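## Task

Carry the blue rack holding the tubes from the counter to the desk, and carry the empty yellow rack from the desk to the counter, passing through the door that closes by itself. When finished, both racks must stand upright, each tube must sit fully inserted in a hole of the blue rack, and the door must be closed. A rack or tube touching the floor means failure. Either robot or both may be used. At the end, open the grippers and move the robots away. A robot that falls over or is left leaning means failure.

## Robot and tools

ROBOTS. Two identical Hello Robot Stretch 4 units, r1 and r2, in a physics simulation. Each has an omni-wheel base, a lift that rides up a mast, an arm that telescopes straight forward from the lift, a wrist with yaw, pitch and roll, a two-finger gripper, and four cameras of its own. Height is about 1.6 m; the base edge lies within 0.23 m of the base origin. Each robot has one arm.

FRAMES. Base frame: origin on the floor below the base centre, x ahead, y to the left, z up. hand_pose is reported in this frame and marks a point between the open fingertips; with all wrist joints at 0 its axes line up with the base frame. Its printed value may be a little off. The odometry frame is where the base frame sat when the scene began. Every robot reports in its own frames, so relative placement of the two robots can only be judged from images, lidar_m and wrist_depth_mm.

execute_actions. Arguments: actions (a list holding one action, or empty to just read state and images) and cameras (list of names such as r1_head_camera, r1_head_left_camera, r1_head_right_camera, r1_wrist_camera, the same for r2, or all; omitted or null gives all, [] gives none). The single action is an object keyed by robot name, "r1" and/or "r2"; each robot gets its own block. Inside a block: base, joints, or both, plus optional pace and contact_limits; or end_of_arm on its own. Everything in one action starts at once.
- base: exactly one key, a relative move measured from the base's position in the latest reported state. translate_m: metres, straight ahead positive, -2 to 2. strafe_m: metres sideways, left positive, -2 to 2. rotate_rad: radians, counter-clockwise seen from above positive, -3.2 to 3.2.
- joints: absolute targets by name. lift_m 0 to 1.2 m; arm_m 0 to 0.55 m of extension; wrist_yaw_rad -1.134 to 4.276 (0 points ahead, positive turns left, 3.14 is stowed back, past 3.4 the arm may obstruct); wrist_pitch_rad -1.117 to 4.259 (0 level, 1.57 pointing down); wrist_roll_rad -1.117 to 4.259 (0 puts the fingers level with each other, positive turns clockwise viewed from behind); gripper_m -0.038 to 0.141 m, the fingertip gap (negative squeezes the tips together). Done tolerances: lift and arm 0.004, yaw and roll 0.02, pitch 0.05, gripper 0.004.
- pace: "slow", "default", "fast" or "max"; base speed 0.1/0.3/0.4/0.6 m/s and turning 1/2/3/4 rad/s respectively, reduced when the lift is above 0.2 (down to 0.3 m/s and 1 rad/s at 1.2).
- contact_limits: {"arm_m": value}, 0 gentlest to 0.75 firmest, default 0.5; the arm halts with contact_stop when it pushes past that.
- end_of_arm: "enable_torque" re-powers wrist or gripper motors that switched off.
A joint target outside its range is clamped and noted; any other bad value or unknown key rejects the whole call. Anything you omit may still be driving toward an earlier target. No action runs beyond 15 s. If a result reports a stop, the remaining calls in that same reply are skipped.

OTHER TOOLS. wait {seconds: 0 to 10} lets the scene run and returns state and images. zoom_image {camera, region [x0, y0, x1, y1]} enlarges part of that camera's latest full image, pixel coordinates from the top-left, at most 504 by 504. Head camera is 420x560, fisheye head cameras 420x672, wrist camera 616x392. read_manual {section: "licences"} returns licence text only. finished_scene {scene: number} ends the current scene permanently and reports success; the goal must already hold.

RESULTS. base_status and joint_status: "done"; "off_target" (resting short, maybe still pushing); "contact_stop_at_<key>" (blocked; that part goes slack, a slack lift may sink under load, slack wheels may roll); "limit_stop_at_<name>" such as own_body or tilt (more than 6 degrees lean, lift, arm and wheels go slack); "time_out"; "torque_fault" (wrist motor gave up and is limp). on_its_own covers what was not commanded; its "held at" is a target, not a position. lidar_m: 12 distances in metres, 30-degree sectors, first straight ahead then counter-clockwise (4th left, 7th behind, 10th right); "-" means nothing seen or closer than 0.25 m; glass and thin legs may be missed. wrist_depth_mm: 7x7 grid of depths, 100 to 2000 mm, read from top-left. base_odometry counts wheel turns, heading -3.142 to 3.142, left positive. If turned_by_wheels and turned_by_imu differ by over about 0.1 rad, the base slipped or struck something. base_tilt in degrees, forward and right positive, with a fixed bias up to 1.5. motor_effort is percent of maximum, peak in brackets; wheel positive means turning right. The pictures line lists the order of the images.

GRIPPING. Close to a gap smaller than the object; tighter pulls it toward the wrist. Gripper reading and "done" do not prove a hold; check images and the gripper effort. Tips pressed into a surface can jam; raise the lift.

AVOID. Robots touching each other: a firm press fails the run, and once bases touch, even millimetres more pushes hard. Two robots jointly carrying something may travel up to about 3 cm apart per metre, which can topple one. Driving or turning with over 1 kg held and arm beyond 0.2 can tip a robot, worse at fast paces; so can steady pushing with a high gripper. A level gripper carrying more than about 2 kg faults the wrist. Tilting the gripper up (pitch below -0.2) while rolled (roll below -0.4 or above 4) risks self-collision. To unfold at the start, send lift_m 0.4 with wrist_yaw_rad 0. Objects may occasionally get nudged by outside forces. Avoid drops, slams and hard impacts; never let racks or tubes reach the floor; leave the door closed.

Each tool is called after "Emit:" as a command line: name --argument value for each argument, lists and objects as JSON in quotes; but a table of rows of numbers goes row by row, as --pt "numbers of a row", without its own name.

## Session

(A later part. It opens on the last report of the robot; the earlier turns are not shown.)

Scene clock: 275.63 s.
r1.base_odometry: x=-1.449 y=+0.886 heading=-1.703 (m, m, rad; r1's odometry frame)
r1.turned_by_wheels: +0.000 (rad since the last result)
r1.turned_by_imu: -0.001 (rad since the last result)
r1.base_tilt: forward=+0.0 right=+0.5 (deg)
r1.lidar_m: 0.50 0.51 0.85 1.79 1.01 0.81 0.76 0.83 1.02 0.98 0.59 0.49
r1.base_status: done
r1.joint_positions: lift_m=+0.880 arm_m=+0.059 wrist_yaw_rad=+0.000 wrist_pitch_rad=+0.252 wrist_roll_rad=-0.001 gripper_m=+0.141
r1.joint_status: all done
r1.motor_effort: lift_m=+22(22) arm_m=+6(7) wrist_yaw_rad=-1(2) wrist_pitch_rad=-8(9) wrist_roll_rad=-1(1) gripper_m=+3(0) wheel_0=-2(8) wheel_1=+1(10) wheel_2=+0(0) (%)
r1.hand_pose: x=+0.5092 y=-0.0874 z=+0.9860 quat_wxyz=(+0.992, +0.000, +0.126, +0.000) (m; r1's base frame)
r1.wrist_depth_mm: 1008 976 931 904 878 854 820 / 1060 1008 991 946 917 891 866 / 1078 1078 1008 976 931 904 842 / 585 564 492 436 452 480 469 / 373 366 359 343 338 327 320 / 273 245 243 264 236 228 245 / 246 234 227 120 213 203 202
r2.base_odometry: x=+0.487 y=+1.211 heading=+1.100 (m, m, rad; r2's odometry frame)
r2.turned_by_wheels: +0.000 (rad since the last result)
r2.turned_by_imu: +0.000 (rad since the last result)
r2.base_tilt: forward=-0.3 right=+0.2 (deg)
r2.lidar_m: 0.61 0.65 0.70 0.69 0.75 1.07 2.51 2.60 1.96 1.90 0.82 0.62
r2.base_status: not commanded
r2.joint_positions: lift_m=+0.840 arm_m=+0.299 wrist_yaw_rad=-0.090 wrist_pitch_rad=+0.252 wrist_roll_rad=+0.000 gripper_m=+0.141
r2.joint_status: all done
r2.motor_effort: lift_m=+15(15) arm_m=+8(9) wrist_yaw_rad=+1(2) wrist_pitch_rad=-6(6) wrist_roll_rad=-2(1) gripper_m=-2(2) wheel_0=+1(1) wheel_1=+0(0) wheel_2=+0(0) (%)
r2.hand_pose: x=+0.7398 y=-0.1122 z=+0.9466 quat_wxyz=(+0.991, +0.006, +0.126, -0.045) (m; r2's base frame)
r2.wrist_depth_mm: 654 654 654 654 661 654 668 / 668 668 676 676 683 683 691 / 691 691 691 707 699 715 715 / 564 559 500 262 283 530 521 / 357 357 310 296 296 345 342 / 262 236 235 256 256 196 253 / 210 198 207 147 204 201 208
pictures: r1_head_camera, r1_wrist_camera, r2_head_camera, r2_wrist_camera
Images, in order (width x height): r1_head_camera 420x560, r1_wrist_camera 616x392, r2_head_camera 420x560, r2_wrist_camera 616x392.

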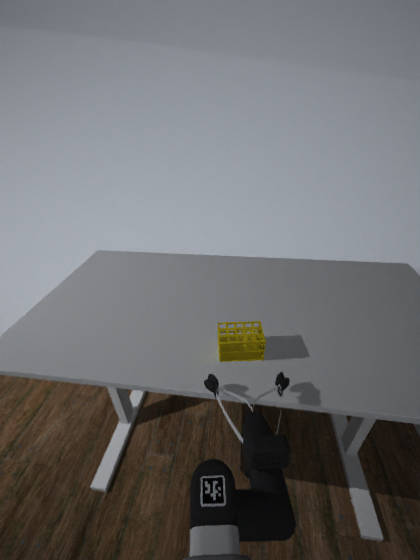

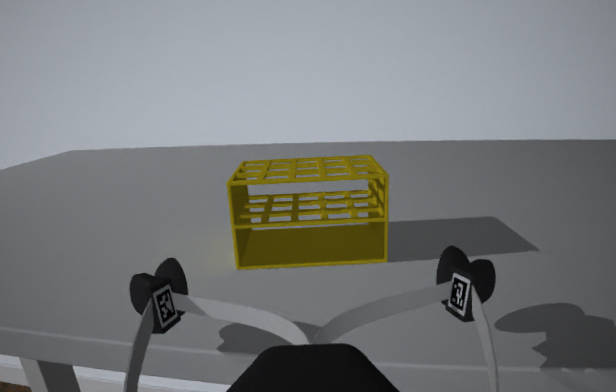

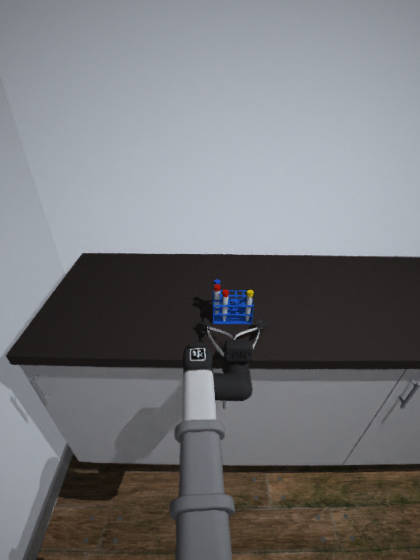

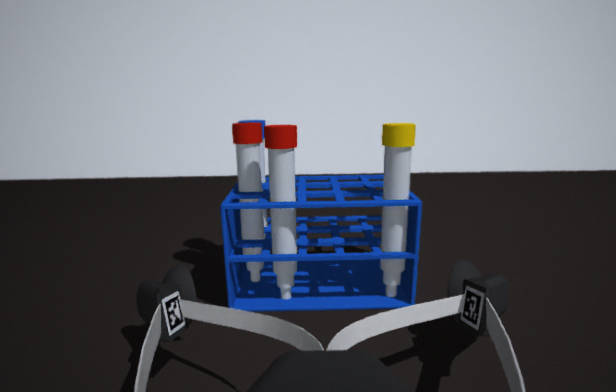

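Emit:
zoom_image --camera "r2_wrist_camera" --region '[110, 160, 530, 392]'

Emit:
zoom_image --camera "r2_head_camera" --region '[180, 270, 290, 380]'

Emit:
zoom_image --camera "r1_wrist_camera" --region '[110, 130, 520, 360]'

Emit:
zoom_image --camera "r1_head_camera" --region '[185, 305, 315, 435]'

Region (110, 160, 530, 392) of r2_wrist_camera's 616x392 image, scaled by 1.200; it fills the top 278 rows of this view, and the rest is white.

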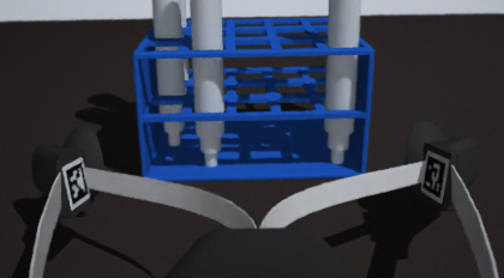

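Region (180, 270, 290, 380) of r2_head_camera's 420x560 image, scaled by 4.582, with more detail than that image has.

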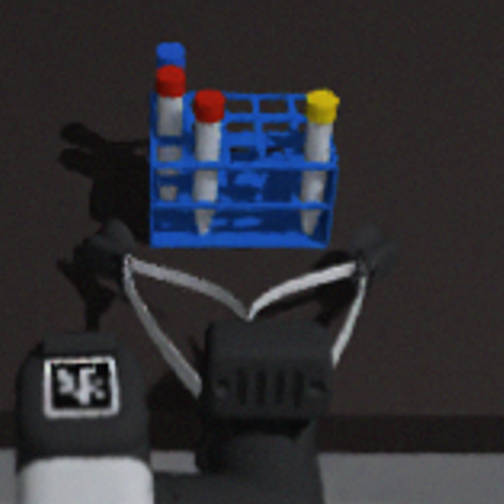

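Region (110, 130, 520, 360) of r1_wrist_camera's 616x392 image, scaled by 1.229; it fills the top 283 rows of this view, and the rest is white.

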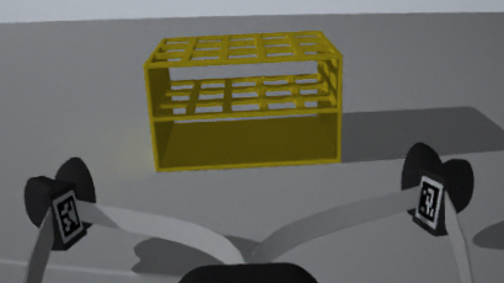

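Region (185, 305, 315, 435) of r1_head_camera's 420x560 image, scaled by 3.877, with more detail than that image has.

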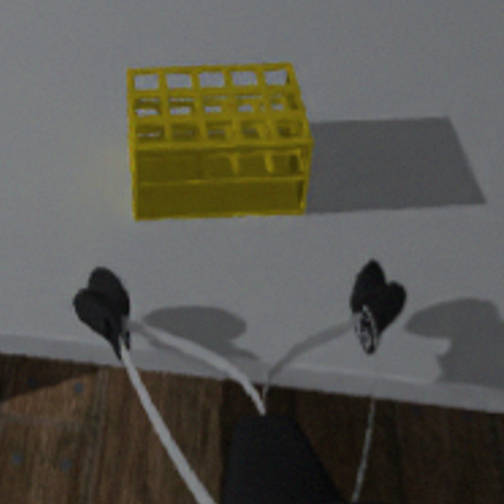

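Emit:
execute_actions --actions '[{"r1": {"joints": {"arm_m": 0.15, "lift_m": 0.872}}, "r2": {"base": {"strafe_m": -0.006}, "joints": {"arm_m": 0.335}, "pace": "slow"}}]' --cameras '["r1_head_camera", "r1_wrist_camera", "r2_head_camera", "r2_wrist_camera"]'

Scene clock: 299.03 s.
r1.base_odometry: x=-1.449 y=+0.886 heading=-1.703 (m, m, rad; r1's odometry frame)
r1.turned_by_wheels: +0.000 (rad since the last result)
r1.turned_by_imu: -0.002 (rad since the last result)
r1.base_tilt: forward=+0.1 right=+0.5 (deg)
r1.lidar_m: 0.50 0.54 0.83 1.75 1.00 0.80 0.75 0.84 0.99 0.99 0.58 0.48
r1.base_status: not commanded
r1.joint_positions: lift_m=+0.872 arm_m=+0.149 wrist_yaw_rad=+0.000 wrist_pitch_rad=+0.252 wrist_roll_rad=-0.001 gripper_m=+0.141
r1.joint_status: all done
r1.motor_effort: lift_m=+18(22) arm_m=+6(5) wrist_yaw_rad=-2(1) wrist_pitch_rad=-9(8) wrist_roll_rad=-1(2) gripper_m=+0(1) wheel_0=-2(2) wheel_1=+1(1) wheel_2=+0(0) (%)
r1.hand_pose: x=+0.5992 y=-0.0874 z=+0.9784 quat_wxyz=(+0.992, +0.000, +0.126, +0.000) (m; r1's base frame)
r1.wrist_depth_mm: 917 878 866 831 809 788 741 / 960 917 878 866 831 798 778 / 991 946 904 891 842 820 778 / 549 530 290 286 404 455 442 / 349 347 277 273 250 310 304 / 258 230 229 244 223 214 231 / 207 202 208 120 200 191 191
r2.base_odometry: x=+0.492 y=+1.208 heading=+1.100 (m, m, rad; r2's odometry frame)
r2.turned_by_wheels: +0.000 (rad since the last result)
r2.turned_by_imu: +0.001 (rad since the last result)
r2.base_tilt: forward=-0.3 right=+0.1 (deg)
r2.lidar_m: 0.61 0.64 0.71 0.70 0.75 1.08 2.49 2.60 1.97 1.89 0.82 0.62
r2.base_status: done
r2.joint_positions: lift_m=+0.840 arm_m=+0.334 wrist_yaw_rad=-0.090 wrist_pitch_rad=+0.252 wrist_roll_rad=+0.000 gripper_m=+0.141
r2.joint_status: all done
r2.motor_effort: lift_m=+15(15) arm_m=+8(8) wrist_yaw_rad=+2(3) wrist_pitch_rad=-6(6) wrist_roll_rad=-2(1) gripper_m=+0(1) wheel_0=+2(5) wheel_1=-1(6) wheel_2=+0(1) (%)
r2.hand_pose: x=+0.7748 y=-0.1122 z=+0.9466 quat_wxyz=(+0.991, +0.006, +0.126, -0.045) (m; r2's base frame)
r2.wrist_depth_mm: 615 621 627 627 627 621 634 / 634 640 640 640 647 647 647 / 661 661 661 661 661 683 676 / 564 559 449 229 226 530 521 / 357 357 241 253 236 345 342 / 262 236 213 230 222 196 253 / 211 197 206 146 204 200 208
pictures: r1_head_camera, r1_wrist_camera, r2_head_camera, r2_wrist_camera
Images, in order (width x height): r1_head_camera 420x560, r1_wrist_camera 616x392, r2_head_camera 420x560, r2_wrist_camera 616x392.

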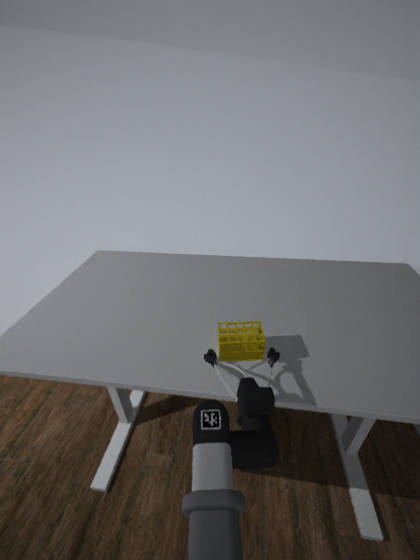

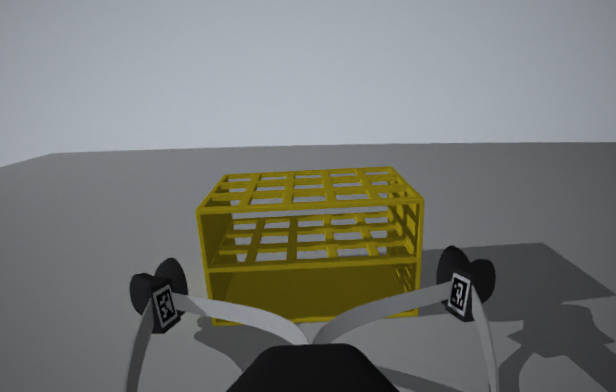

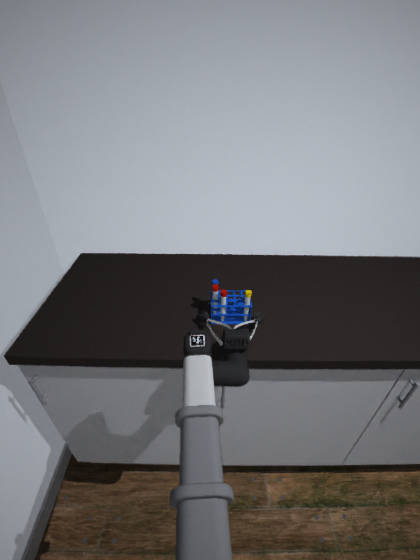

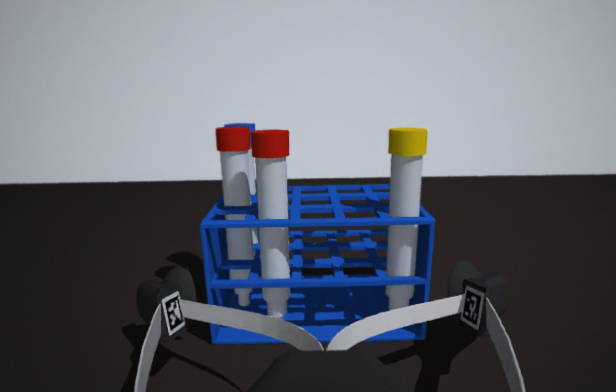

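Emit:
execute_actions --actions '[{"r1": {"joints": {"arm_m": 0.186, "lift_m": 0.882}, "pace": "slow"}, "r2": {"joints": {"arm_m": 0.36, "lift_m": 0.852}, "pace": "slow"}}]' --cameras '["r1_head_camera", "r1_wrist_camera", "r2_head_camera", "r2_wrist_camera"]'

Scene clock: 310.80 s.
r1.base_odometry: x=-1.449 y=+0.886 heading=-1.703 (m, m, rad; r1's odometry frame)
r1.turned_by_wheels: +0.000 (rad since the last result)
r1.turned_by_imu: -0.002 (rad since the last result)
r1.base_tilt: forward=+0.0 right=+0.7 (deg)
r1.lidar_m: 0.50 0.54 0.86 1.82 1.00 0.78 0.75 0.82 1.01 0.98 0.59 0.49
r1.base_status: not commanded
r1.joint_positions: lift_m=+0.882 arm_m=+0.185 wrist_yaw_rad=+0.000 wrist_pitch_rad=+0.252 wrist_roll_rad=-0.001 gripper_m=+0.141
r1.joint_status: all done
r1.motor_effort: lift_m=+24(24) arm_m=+6(6) wrist_yaw_rad=-2(1) wrist_pitch_rad=-9(8) wrist_roll_rad=-1(1) gripper_m=-3(0) wheel_0=-2(2) wheel_1=+1(1) wheel_2=+0(0) (%)
r1.hand_pose: x=+0.6352 y=-0.0874 z=+0.9879 quat_wxyz=(+0.992, +0.000, +0.126, +0.000) (m; r1's base frame)
r1.wrist_depth_mm: 866 842 820 798 768 741 723 / 917 891 854 831 798 768 732 / 960 904 891 854 831 788 768 / 597 564 539 442 500 488 473 / 375 368 247 246 223 330 325 / 273 248 212 204 211 231 248 / 220 214 213 120 211 204 204
r2.base_odometry: x=+0.492 y=+1.208 heading=+1.100 (m, m, rad; r2's odometry frame)
r2.turned_by_wheels: +0.000 (rad since the last result)
r2.turned_by_imu: +0.001 (rad since the last result)
r2.base_tilt: forward=-0.3 right=+0.2 (deg)
r2.lidar_m: 0.60 0.64 0.71 0.70 0.75 1.06 2.51 2.59 1.97 1.90 0.82 0.62
r2.base_status: not commanded
r2.joint_positions: lift_m=+0.852 arm_m=+0.359 wrist_yaw_rad=-0.090 wrist_pitch_rad=+0.252 wrist_roll_rad=+0.000 gripper_m=+0.141
r2.joint_status: all done
r2.motor_effort: lift_m=+23(26) arm_m=+8(8) wrist_yaw_rad=+1(1) wrist_pitch_rad=-6(6) wrist_roll_rad=-2(1) gripper_m=-2(1) wheel_0=+2(2) wheel_1=-1(1) wheel_2=+0(0) (%)
r2.hand_pose: x=+0.7998 y=-0.1122 z=+0.9579 quat_wxyz=(+0.991, +0.006, +0.126, -0.045) (m; r2's base frame)
r2.wrist_depth_mm: 591 591 603 597 609 609 603 / 615 615 615 621 621 627 627 / 640 647 634 640 654 647 654 / 609 609 216 525 477 574 559 / 387 384 216 206 195 373 366 / 282 255 208 207 201 192 271 / 226 213 218 146 207 216 224
pictures: r1_head_camera, r1_wrist_camera, r2_head_camera, r2_wrist_camera
Images, in order (width x height): r1_head_camera 420x560, r1_wrist_camera 616x392, r2_head_camera 420x560, r2_wrist_camera 616x392.

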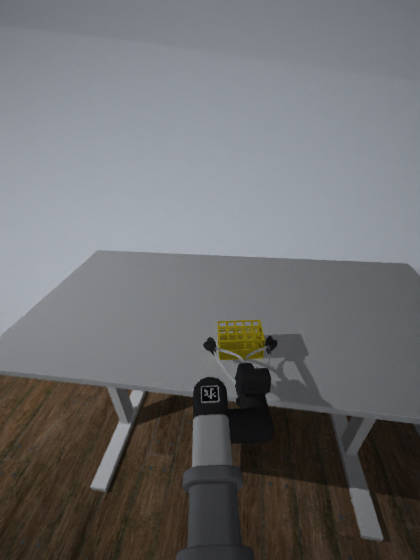

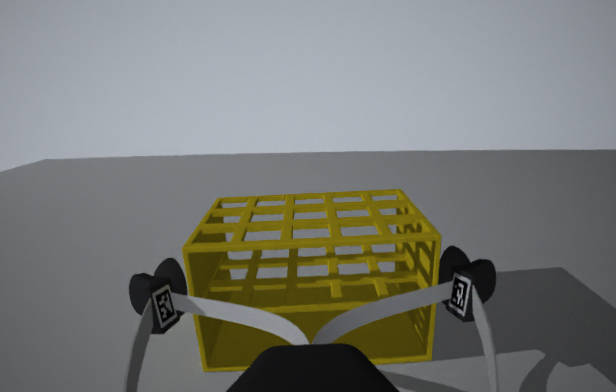

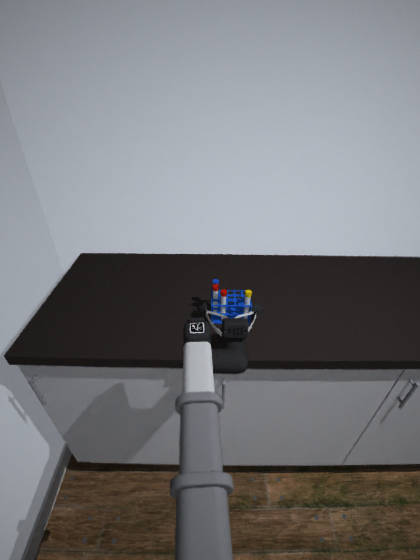

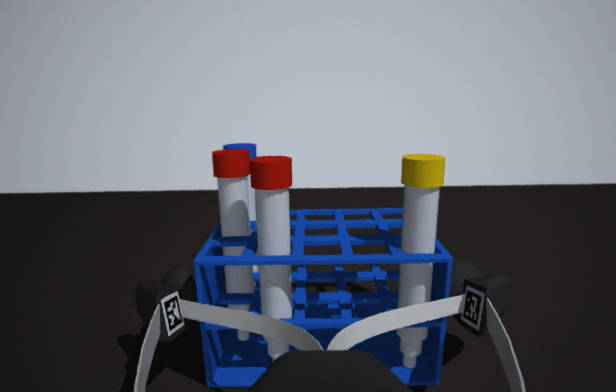

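Emit:
zoom_image --camera "r1_head_camera" --region '[195, 305, 295, 395]'

Emit:
zoom_image --camera "r2_head_camera" --region '[185, 270, 275, 350]'

Region (195, 305, 295, 395) of r1_head_camera's 420x560 image, scaled by 5.040, with more detail than that image has; it fills the top 454 rows of this view, and the rest is white.

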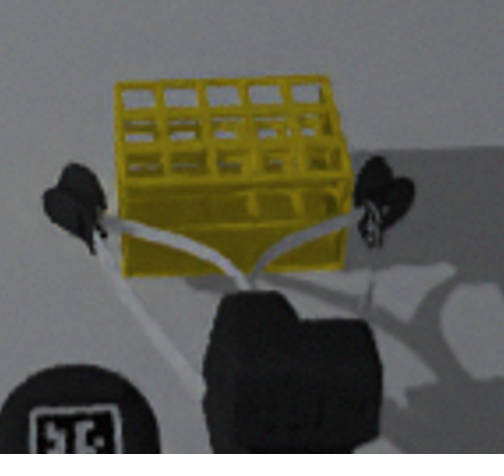

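Region (185, 270, 275, 350) of r2_head_camera's 420x560 image, scaled by 5.600, with more detail than that image has.

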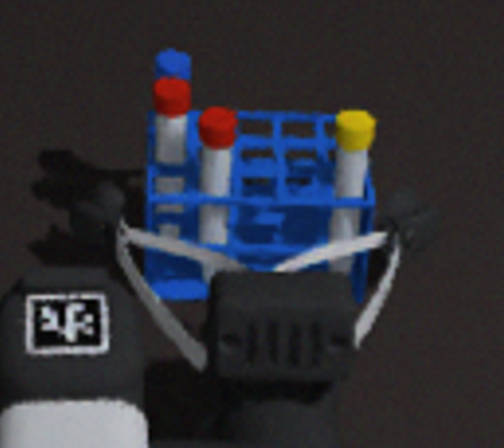

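Emit:
execute_actions --actions '[{"r1": {"joints": {"gripper_m": 0.095}}}]' --cameras '["r1_head_camera", "r1_wrist_camera"]'

Scene clock: 331.57 s.
r1.base_odometry: x=-1.449 y=+0.886 heading=-1.703 (m, m, rad; r1's odometry frame)
r1.turned_by_wheels: +0.000 (rad since the last result)
r1.turned_by_imu: -0.002 (rad since the last result)
r1.base_tilt: forward=+0.0 right=+0.5 (deg)
r1.lidar_m: 0.47 0.52 0.86 1.76 1.00 0.80 0.77 0.81 1.00 0.97 0.60 0.47
r1.base_status: not commanded
r1.joint_positions: lift_m=+0.882 arm_m=+0.185 wrist_yaw_rad=+0.000 wrist_pitch_rad=+0.253 wrist_roll_rad=-0.001 gripper_m=+0.095
r1.joint_status: all done
r1.motor_effort: lift_m=+23(24) arm_m=+6(6) wrist_yaw_rad=-1(1) wrist_pitch_rad=-10(8) wrist_roll_rad=-1(1) gripper_m=-17(14) wheel_0=-2(2) wheel_1=+1(1) wheel_2=+0(0) (%)
r1.hand_pose: x=+0.6352 y=-0.0874 z=+0.9878 quat_wxyz=(+0.992, +0.000, +0.126, +0.000) (m; r1's base frame)
r1.wrist_depth_mm: 866 854 831 798 768 741 732 / 917 878 854 831 798 778 750 / 960 904 891 854 820 788 759 / 585 559 544 260 496 484 473 / 375 368 206 242 220 332 322 / 273 247 203 232 196 195 246 / 220 213 206 164 199 202 204
r2.base_odometry: x=+0.492 y=+1.208 heading=+1.100 (m, m, rad; r2's odometry frame)
r2.turned_by_wheels: +0.000 (rad since the last result)
r2.turned_by_imu: +0.001 (rad since the last result)
r2.base_tilt: forward=-0.3 right=+0.1 (deg)
r2.lidar_m: 0.59 0.65 0.71 0.68 0.75 1.08 2.50 2.59 1.96 1.89 0.84 0.62
r2.base_status: not commanded
r2.joint_positions: lift_m=+0.852 arm_m=+0.359 wrist_yaw_rad=-0.090 wrist_pitch_rad=+0.252 wrist_roll_rad=+0.000 gripper_m=+0.141
r2.joint_status: not commanded
r2.motor_effort: lift_m=+23(23) arm_m=+9(8) wrist_yaw_rad=+2(1) wrist_pitch_rad=-5(5) wrist_roll_rad=+0(3) gripper_m=+0(0) wheel_0=+2(2) wheel_1=-1(1) wheel_2=+0(0) (%)
r2.hand_pose: x=+0.7998 y=-0.1122 z=+0.9579 quat_wxyz=(+0.991, +0.006, +0.126, -0.045) (m; r2's base frame)
r2.wrist_depth_mm: 597 597 597 603 603 603 609 / 615 621 615 621 621 621 627 / 640 640 640 647 647 654 661 / 615 603 216 530 477 564 569 / 387 384 216 206 194 370 368 / 282 255 208 207 201 191 272 / 226 213 219 146 206 216 224
pictures: r1_head_camera, r1_wrist_camera
Images, in order (width x height): r1_head_camera 420x560, r1_wrist_camera 616x392.

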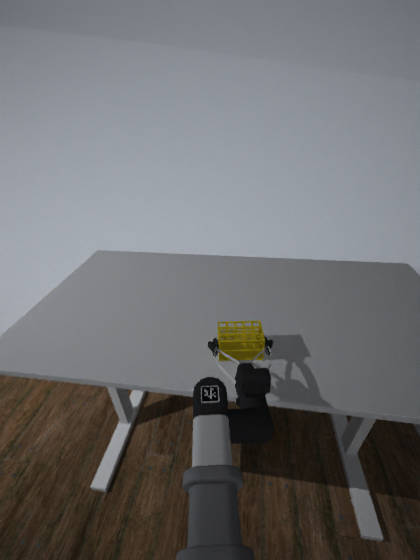

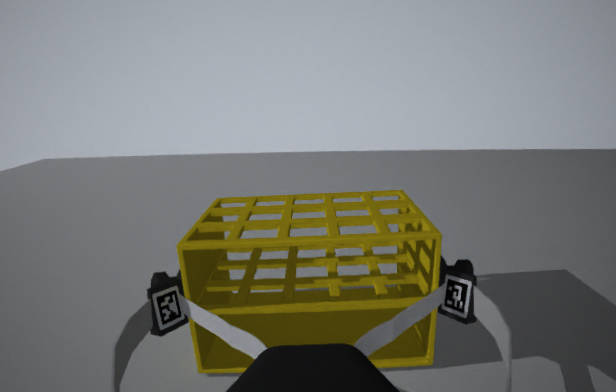

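Emit:
zoom_image --camera "r1_head_camera" --region '[195, 305, 295, 395]'

Region (195, 305, 295, 395) of r1_head_camera's 420x560 image, scaled by 5.040, with more detail than that image has; it fills the top 454 rows of this view, and the rest is white.

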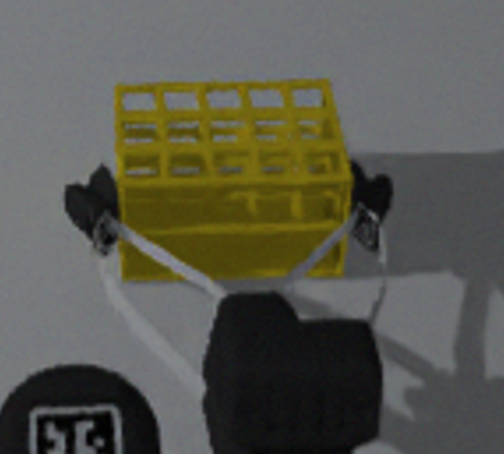

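Emit:
execute_actions --actions '[{"r1": {"joints": {"gripper_m": 0.075}}, "r2": {"joints": {"gripper_m": 0.075}}}]' --cameras '["r1_head_camera", "r1_wrist_camera", "r2_head_camera", "r2_wrist_camera"]'

Scene clock: 343.03 s.
r1.base_odometry: x=-1.449 y=+0.886 heading=-1.703 (m, m, rad; r1's odometry frame)
r1.turned_by_wheels: +0.000 (rad since the last result)
r1.turned_by_imu: -0.002 (rad since the last result)
r1.base_tilt: forward=+0.0 right=+0.5 (deg)
r1.lidar_m: 0.49 0.55 0.87 1.82 0.99 0.79 0.74 0.83 1.00 0.99 0.61 0.48
r1.base_status: not commanded
r1.joint_positions: lift_m=+0.882 arm_m=+0.185 wrist_yaw_rad=+0.000 wrist_pitch_rad=+0.253 wrist_roll_rad=-0.001 gripper_m=+0.075
r1.joint_status: all done
r1.motor_effort: lift_m=+24(24) arm_m=+6(6) wrist_yaw_rad=-2(2) wrist_pitch_rad=-11(12) wrist_roll_rad=+0(1) gripper_m=-16(15) wheel_0=-2(2) wheel_1=+1(1) wheel_2=+0(0) (%)
r1.hand_pose: x=+0.6351 y=-0.0874 z=+0.9877 quat_wxyz=(+0.992, +0.000, +0.126, +0.000) (m; r1's base frame)
r1.wrist_depth_mm: 878 842 820 798 768 741 723 / 931 904 866 842 788 768 759 / 946 931 891 842 809 788 768 / 585 554 539 433 455 480 469 / 375 368 222 236 231 329 322 / 274 189 200 229 205 180 246 / 219 213 195 163 196 202 195
r2.base_odometry: x=+0.492 y=+1.208 heading=+1.100 (m, m, rad; r2's odometry frame)
r2.turned_by_wheels: +0.000 (rad since the last result)
r2.turned_by_imu: +0.001 (rad since the last result)
r2.base_tilt: forward=-0.3 right=+0.3 (deg)
r2.lidar_m: 0.61 0.65 0.71 0.70 0.74 1.05 2.51 2.57 1.96 1.89 0.83 0.64
r2.base_status: not commanded
r2.joint_positions: lift_m=+0.852 arm_m=+0.359 wrist_yaw_rad=-0.090 wrist_pitch_rad=+0.253 wrist_roll_rad=+0.000 gripper_m=+0.075
r2.joint_status: all done
r2.motor_effort: lift_m=+23(22) arm_m=+9(8) wrist_yaw_rad=+2(1) wrist_pitch_rad=-8(9) wrist_roll_rad=-2(2) gripper_m=-20(15) wheel_0=+2(2) wheel_1=-1(1) wheel_2=+0(1) (%)
r2.hand_pose: x=+0.7997 y=-0.1122 z=+0.9577 quat_wxyz=(+0.991, +0.006, +0.126, -0.045) (m; r2's base frame)
r2.wrist_depth_mm: 597 597 597 603 609 603 609 / 615 615 621 621 627 627 634 / 640 640 627 640 640 654 647 / 609 603 225 525 517 559 559 / 384 384 201 195 183 368 366 / 281 267 191 199 188 177 271 / 225 212 198 190 194 209 206
pictures: r1_head_camera, r1_wrist_camera, r2_head_camera, r2_wrist_camera
Images, in order (width x height): r1_head_camera 420x560, r1_wrist_camera 616x392, r2_head_camera 420x560, r2_wrist_camera 616x392.

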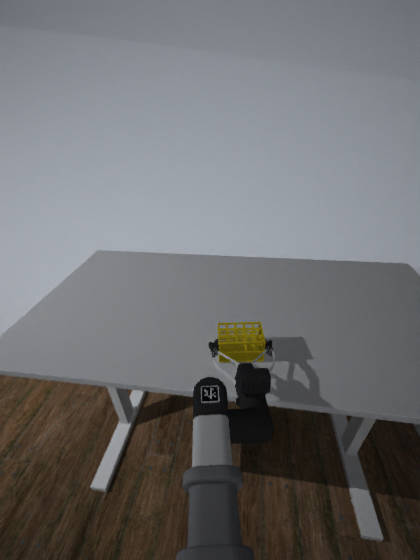

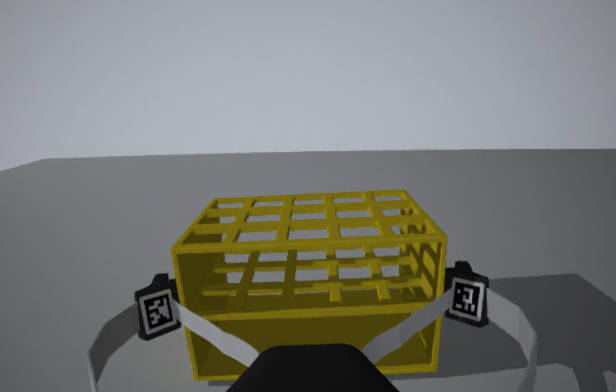

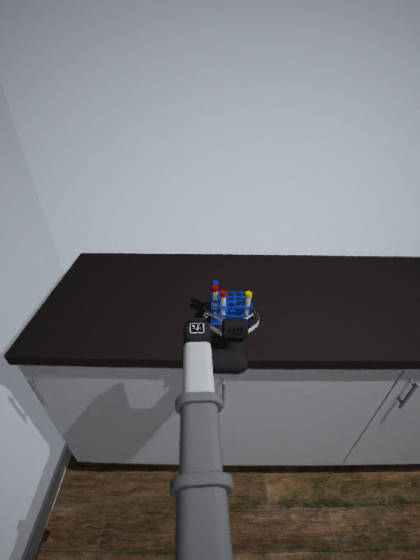

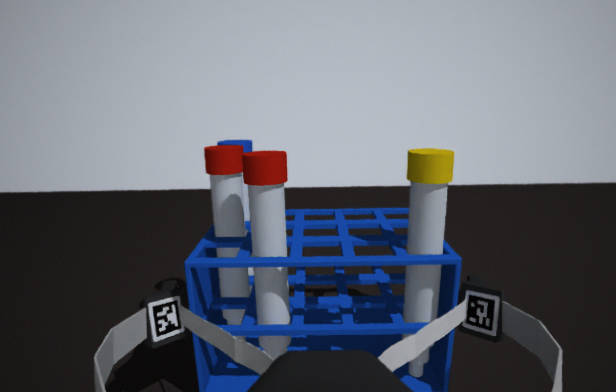

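Emit:
execute_actions --actions '[{"r1": {"joints": {"lift_m": 0.915}, "pace": "slow"}, "r2": {"joints": {"lift_m": 0.885}, "pace": "slow"}}]' --cameras '["r1_head_camera", "r1_wrist_camera", "r2_head_camera", "r2_wrist_camera"]'

Scene clock: 349.07 s.
r1.base_odometry: x=-1.449 y=+0.886 heading=-1.703 (m, m, rad; r1's odometry frame)
r1.turned_by_wheels: +0.000 (rad since the last result)
r1.turned_by_imu: -0.002 (rad since the last result)
r1.base_tilt: forward=+0.2 right=+0.6 (deg)
r1.lidar_m: 0.49 0.53 0.87 1.81 1.01 0.77 0.75 0.81 1.01 0.98 0.59 0.49
r1.base_status: not commanded
r1.joint_positions: lift_m=+0.915 arm_m=+0.185 wrist_yaw_rad=+0.000 wrist_pitch_rad=+0.253 wrist_roll_rad=-0.001 gripper_m=+0.075
r1.joint_status: all done
r1.motor_effort: lift_m=+24(24) arm_m=+6(6) wrist_yaw_rad=-1(1) wrist_pitch_rad=-10(11) wrist_roll_rad=-1(1) gripper_m=-16(19) wheel_0=-2(2) wheel_1=+1(1) wheel_2=+0(0) (%)
r1.hand_pose: x=+0.6351 y=-0.0874 z=+1.0207 quat_wxyz=(+0.992, +0.000, +0.126, +0.000) (m; r1's base frame)
r1.wrist_depth_mm: 891 854 820 798 768 741 723 / 917 878 854 820 809 768 759 / 960 917 891 854 842 798 768 / 715 683 661 525 559 585 569 / 452 449 222 235 232 402 394 / 332 189 200 230 205 180 298 / 266 260 195 163 196 248 234
r2.base_odometry: x=+0.492 y=+1.208 heading=+1.100 (m, m, rad; r2's odometry frame)
r2.turned_by_wheels: +0.000 (rad since the last result)
r2.turned_by_imu: +0.002 (rad since the last result)
r2.base_tilt: forward=-0.3 right=+0.1 (deg)
r2.lidar_m: 0.59 0.65 0.72 0.71 0.72 1.07 2.50 2.59 1.95 1.89 0.83 0.62
r2.base_status: not commanded
r2.joint_positions: lift_m=+0.885 arm_m=+0.359 wrist_yaw_rad=-0.090 wrist_pitch_rad=+0.253 wrist_roll_rad=+0.000 gripper_m=+0.075
r2.joint_status: all done
r2.motor_effort: lift_m=+23(24) arm_m=+8(8) wrist_yaw_rad=+2(1) wrist_pitch_rad=-9(9) wrist_roll_rad=-3(1) gripper_m=-16(18) wheel_0=+2(2) wheel_1=-1(1) wheel_2=+0(0) (%)
r2.hand_pose: x=+0.7997 y=-0.1122 z=+0.9906 quat_wxyz=(+0.991, +0.006, +0.126, -0.045) (m; r2's base frame)
r2.wrist_depth_mm: 591 597 603 597 603 603 609 / 609 621 621 621 627 627 627 / 640 640 640 647 647 647 661 / 654 661 226 634 621 661 676 / 462 462 202 195 183 449 442 / 342 324 190 199 187 178 330 / 273 257 198 189 194 253 252
pictures: r1_head_camera, r1_wrist_camera, r2_head_camera, r2_wrist_camera
Images, in order (width x height): r1_head_camera 420x560, r1_wrist_camera 616x392, r2_head_camera 420x560, r2_wrist_camera 616x392.

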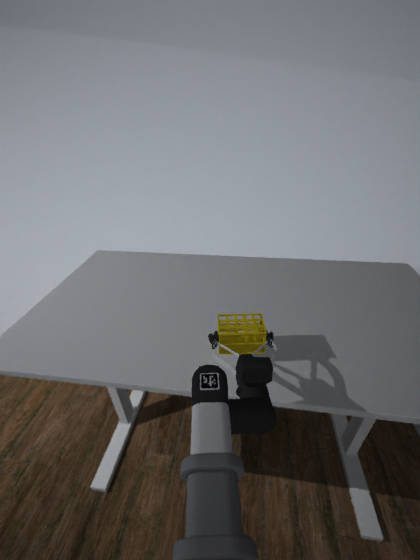

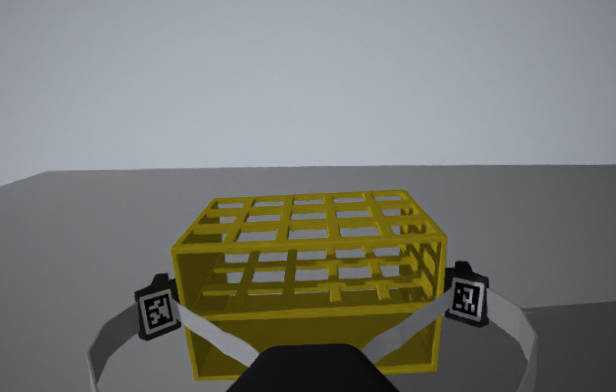

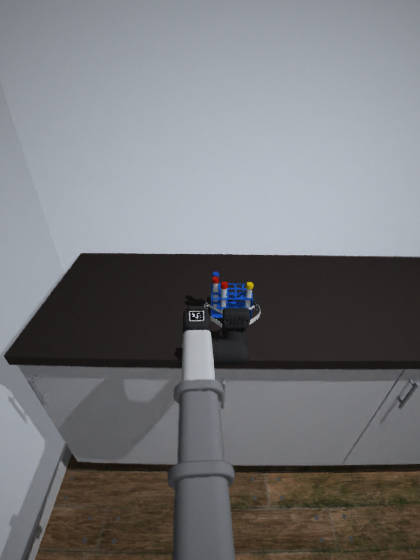

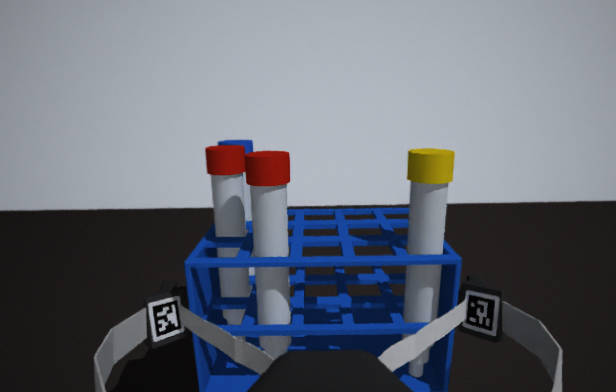

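Emit:
execute_actions --actions '[{"r1": {"base": {"rotate_rad": 0.28}, "joints": {"arm_m": 0.0}}, "r2": {"joints": {"arm_m": 0.0, "lift_m": 0.9}}}]' --cameras '["r1_wrist_camera", "r2_wrist_camera"]'

Emit:
execute_actions --actions '[{"r1": {"base": {"strafe_m": 0.6}}, "r2": {"base": {"rotate_rad": -2.2}, "pace": "slow"}}]'

Scene clock: 410.87 s.
r1.base_odometry: x=-1.449 y=+0.886 heading=-1.424 (m, m, rad; r1's odometry frame)
r1.turned_by_wheels: +0.279 (rad since the last result)
r1.turned_by_imu: +0.277 (rad since the last result)
r1.base_tilt: forward=+0.1 right=+0.5 (deg)
r1.lidar_m: 0.39 0.65 2.72 1.15 0.85 0.79 0.75 0.96 0.99 0.76 0.50 0.45
r1.base_status: done
r1.joint_positions: lift_m=+0.915 arm_m=+0.001 wrist_yaw_rad=+0.000 wrist_pitch_rad=+0.254 wrist_roll_rad=-0.001 gripper_m=+0.075
r1.joint_status: all done
r1.motor_effort: lift_m=+24(24) arm_m=-6(5) wrist_yaw_rad=-1(3) wrist_pitch_rad=-11(12) wrist_roll_rad=-2(2) gripper_m=-16(18) wheel_0=-2(9) wheel_1=-3(8) wheel_2=-2(5) (%)
r1.hand_pose: x=+0.4512 y=-0.0874 z=+1.0206 quat_wxyz=(+0.992, +0.000, +0.126, +0.000) (m; r1's base frame)
r1.wrist_depth_mm: 1537 1336 1182 1042 960 854 809 / 1618 1366 1229 1078 991 891 842 / 1708 1464 1229 1118 976 917 854 / 707 691 668 530 559 591 574 / 466 452 222 236 233 402 397 / 1983 189 200 229 205 180 301 / 1661 1661 195 163 197 254 236
r2.base_odometry: x=+0.492 y=+1.208 heading=+1.100 (m, m, rad; r2's odometry frame)
r2.turned_by_wheels: +0.000 (rad since the last result)
r2.turned_by_imu: +0.001 (rad since the last result)
r2.base_tilt: forward=-0.2 right=+0.2 (deg)
r2.lidar_m: 0.39 0.66 0.73 0.69 0.73 1.07 2.50 2.58 1.96 1.90 0.83 0.42
r2.base_status: not commanded
r2.joint_positions: lift_m=+0.900 arm_m=+0.004 wrist_yaw_rad=-0.090 wrist_pitch_rad=+0.253 wrist_roll_rad=+0.000 gripper_m=+0.075
r2.joint_status: arm_m off_target (ended at +0.004, target +0.000); the others done
joint sent to its limit — the command would take r2.arm_m past its lower limit, so that joint was sent only as far as its limit.
r2.motor_effort: lift_m=+23(21) arm_m=-8(8) wrist_yaw_rad=+2(2) wrist_pitch_rad=-10(10) wrist_roll_rad=-2(1) gripper_m=-20(18) wheel_0=+2(2) wheel_1=-1(1) wheel_2=+0(0) (%)
r2.hand_pose: x=+0.4453 y=-0.1122 z=+1.0055 quat_wxyz=(+0.991, +0.006, +0.126, -0.045) (m; r2's base frame)
r2.wrist_depth_mm: 904 917 917 931 917 931 931 / 946 931 946 946 960 976 960 / 976 976 976 976 991 1008 1008 / 809 798 225 699 683 741 732 / 508 504 202 194 182 492 484 / 418 418 190 200 188 177 421 / 462 462 197 189 193 466 466
pictures: r1_wrist_camera, r2_wrist_camera
Images, in order (width x height): r1_wrist_camera 616x392, r2_wrist_camera 616x392.

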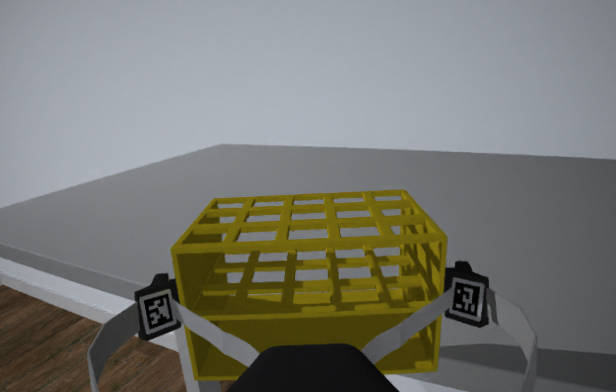

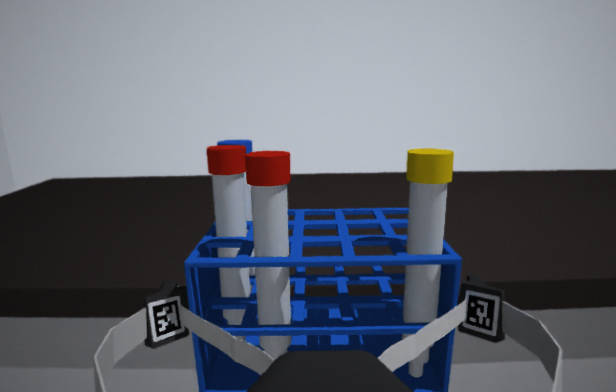

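Scene clock: 414.33 s.
r1.base_odometry: x=-0.855 y=+0.974 heading=-1.424 (m, m, rad; r1's odometry frame)
r1.turned_by_wheels: +0.000 (rad since the last result)
r1.turned_by_imu: +0.000 (rad since the last result)
r1.base_tilt: forward=+0.1 right=+0.6 (deg)
r1.lidar_m: 0.42 2.05 2.18 0.73 0.50 0.52 0.55 0.72 1.43 1.15 0.79 0.72
r1.base_status: done
r1.joint_positions: lift_m=+0.915 arm_m=+0.001 wrist_yaw_rad=+0.000 wrist_pitch_rad=+0.254 wrist_roll_rad=-0.001 gripper_m=+0.075
r1.joint_status: not commanded
r1.motor_effort: lift_m=+23(24) arm_m=-6(6) wrist_yaw_rad=-1(1) wrist_pitch_rad=-12(12) wrist_roll_rad=-1(1) gripper_m=-16(20) wheel_0=+0(9) wheel_1=+0(10) wheel_2=-1(0) (%)
r1.hand_pose: x=+0.4512 y=-0.0874 z=+1.0207 quat_wxyz=(+0.992, +0.000, +0.126, +0.000) (m; r1's base frame)
r1.wrist_depth_mm: 1863 1661 1499 1336 1205 1078 991 / - 1756 1537 1336 1229 1138 1042 / - 1808 1618 1464 1255 1098 1042 / - 1983 1661 574 559 597 580 / - - 222 236 233 500 1160 / - 190 200 229 206 180 1229 / 1708 1618 195 163 196 1366 1229
r2.base_odometry: x=+0.492 y=+1.208 heading=-1.099 (m, m, rad; r2's odometry frame)
r2.turned_by_wheels: -2.200 (rad since the last result)
r2.turned_by_imu: -2.224 (rad since the last result)
r2.base_tilt: forward=-0.3 right=+0.1 (deg)
r2.lidar_m: 0.42 1.89 0.87 0.63 0.60 0.62 0.75 0.68 0.74 0.99 2.44 0.44
r2.base_status: done
r2.joint_positions: lift_m=+0.900 arm_m=+0.004 wrist_yaw_rad=-0.090 wrist_pitch_rad=+0.253 wrist_roll_rad=+0.000 gripper_m=+0.075
r2.joint_status: not commanded
r2.motor_effort: lift_m=+23(23) arm_m=-8(8) wrist_yaw_rad=+2(2) wrist_pitch_rad=-10(10) wrist_roll_rad=-2(1) gripper_m=-18(19) wheel_0=+2(6) wheel_1=+1(7) wheel_2=+1(5) (%)
r2.hand_pose: x=+0.4453 y=-0.1122 z=+1.0055 quat_wxyz=(+0.991, +0.006, +0.126, -0.045) (m; r2's base frame)
r2.wrist_depth_mm: 1366 1499 1708 - - - 1808 / 1366 1537 1808 - - - 1921 / 1430 1576 1708 - - - - / 1430 1661 225 - - - - / 1464 1708 200 195 182 - - / 1499 1661 190 199 189 177 1921 / 1499 1537 197 190 193 1499 1537
pictures: r1_head_camera, r1_head_left_camera, r1_head_right_camera, r1_wrist_camera, r2_head_camera, r2_head_left_camera, r2_head_right_camera, r2_wrist_camera
Images, in order (width x height): r1_head_camera 420x560, r1_head_left_camera 420x672, r1_head_right_camera 420x672, r1_wrist_camera 616x392, r2_head_camera 420x560, r2_head_left_camera 420x672, r2_head_right_camera 420x672, r2_wrist_camera 616x392.

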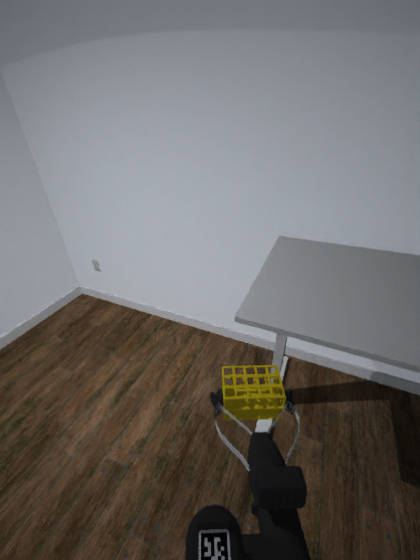

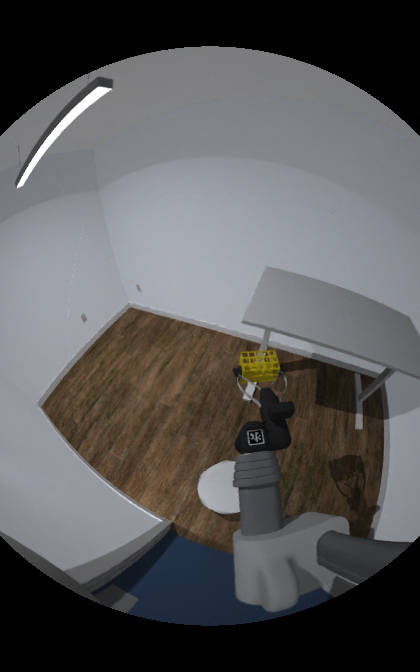

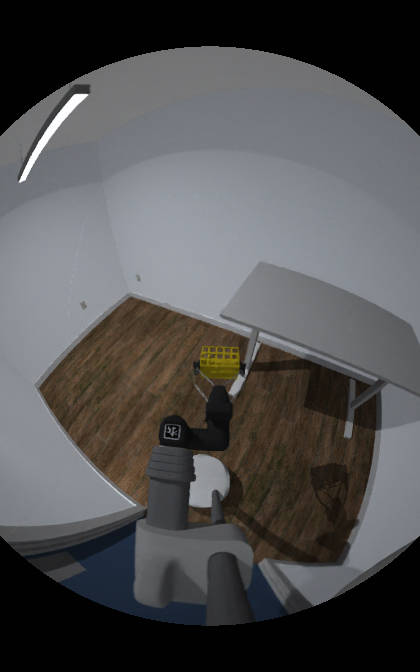

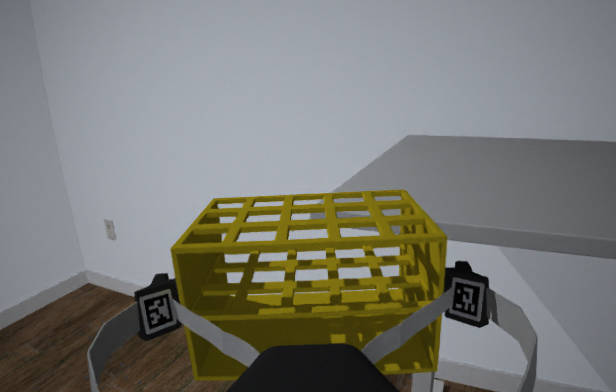

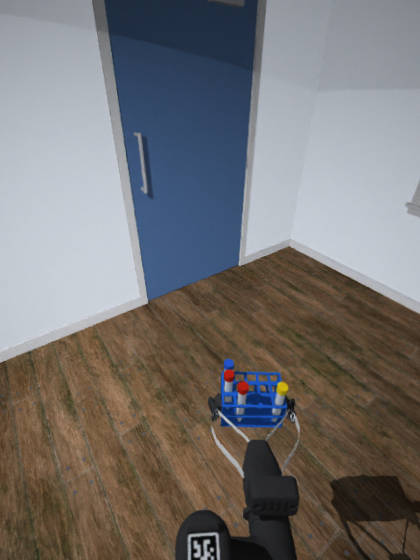

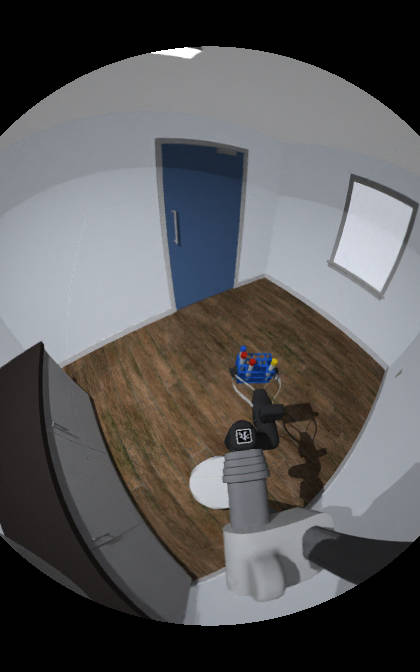

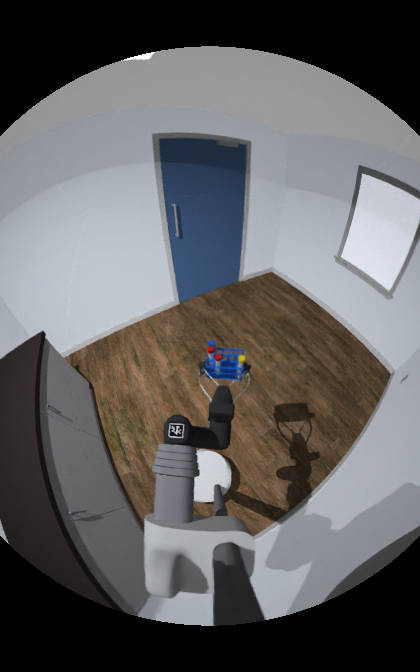

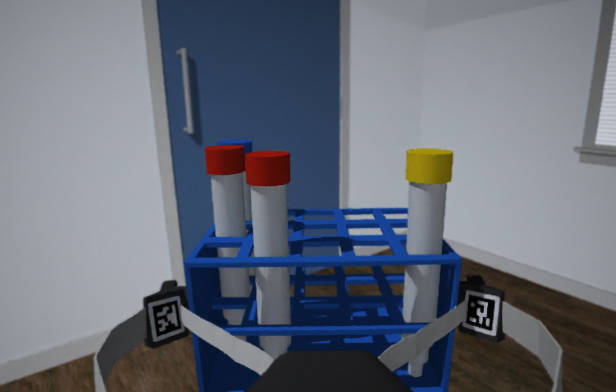

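Emit:
zoom_image --camera "r1_head_left_camera" --region '[60, 440, 300, 630]'

Region (60, 440, 300, 630) of r1_head_left_camera's 420x672 image, scaled by 2.100, with more detail than that image has; it fills the top 399 rows of this view, and the rest is white.

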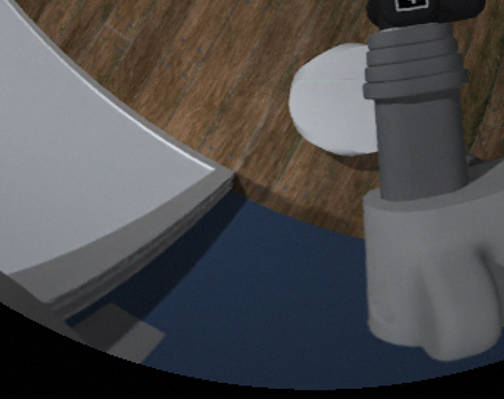

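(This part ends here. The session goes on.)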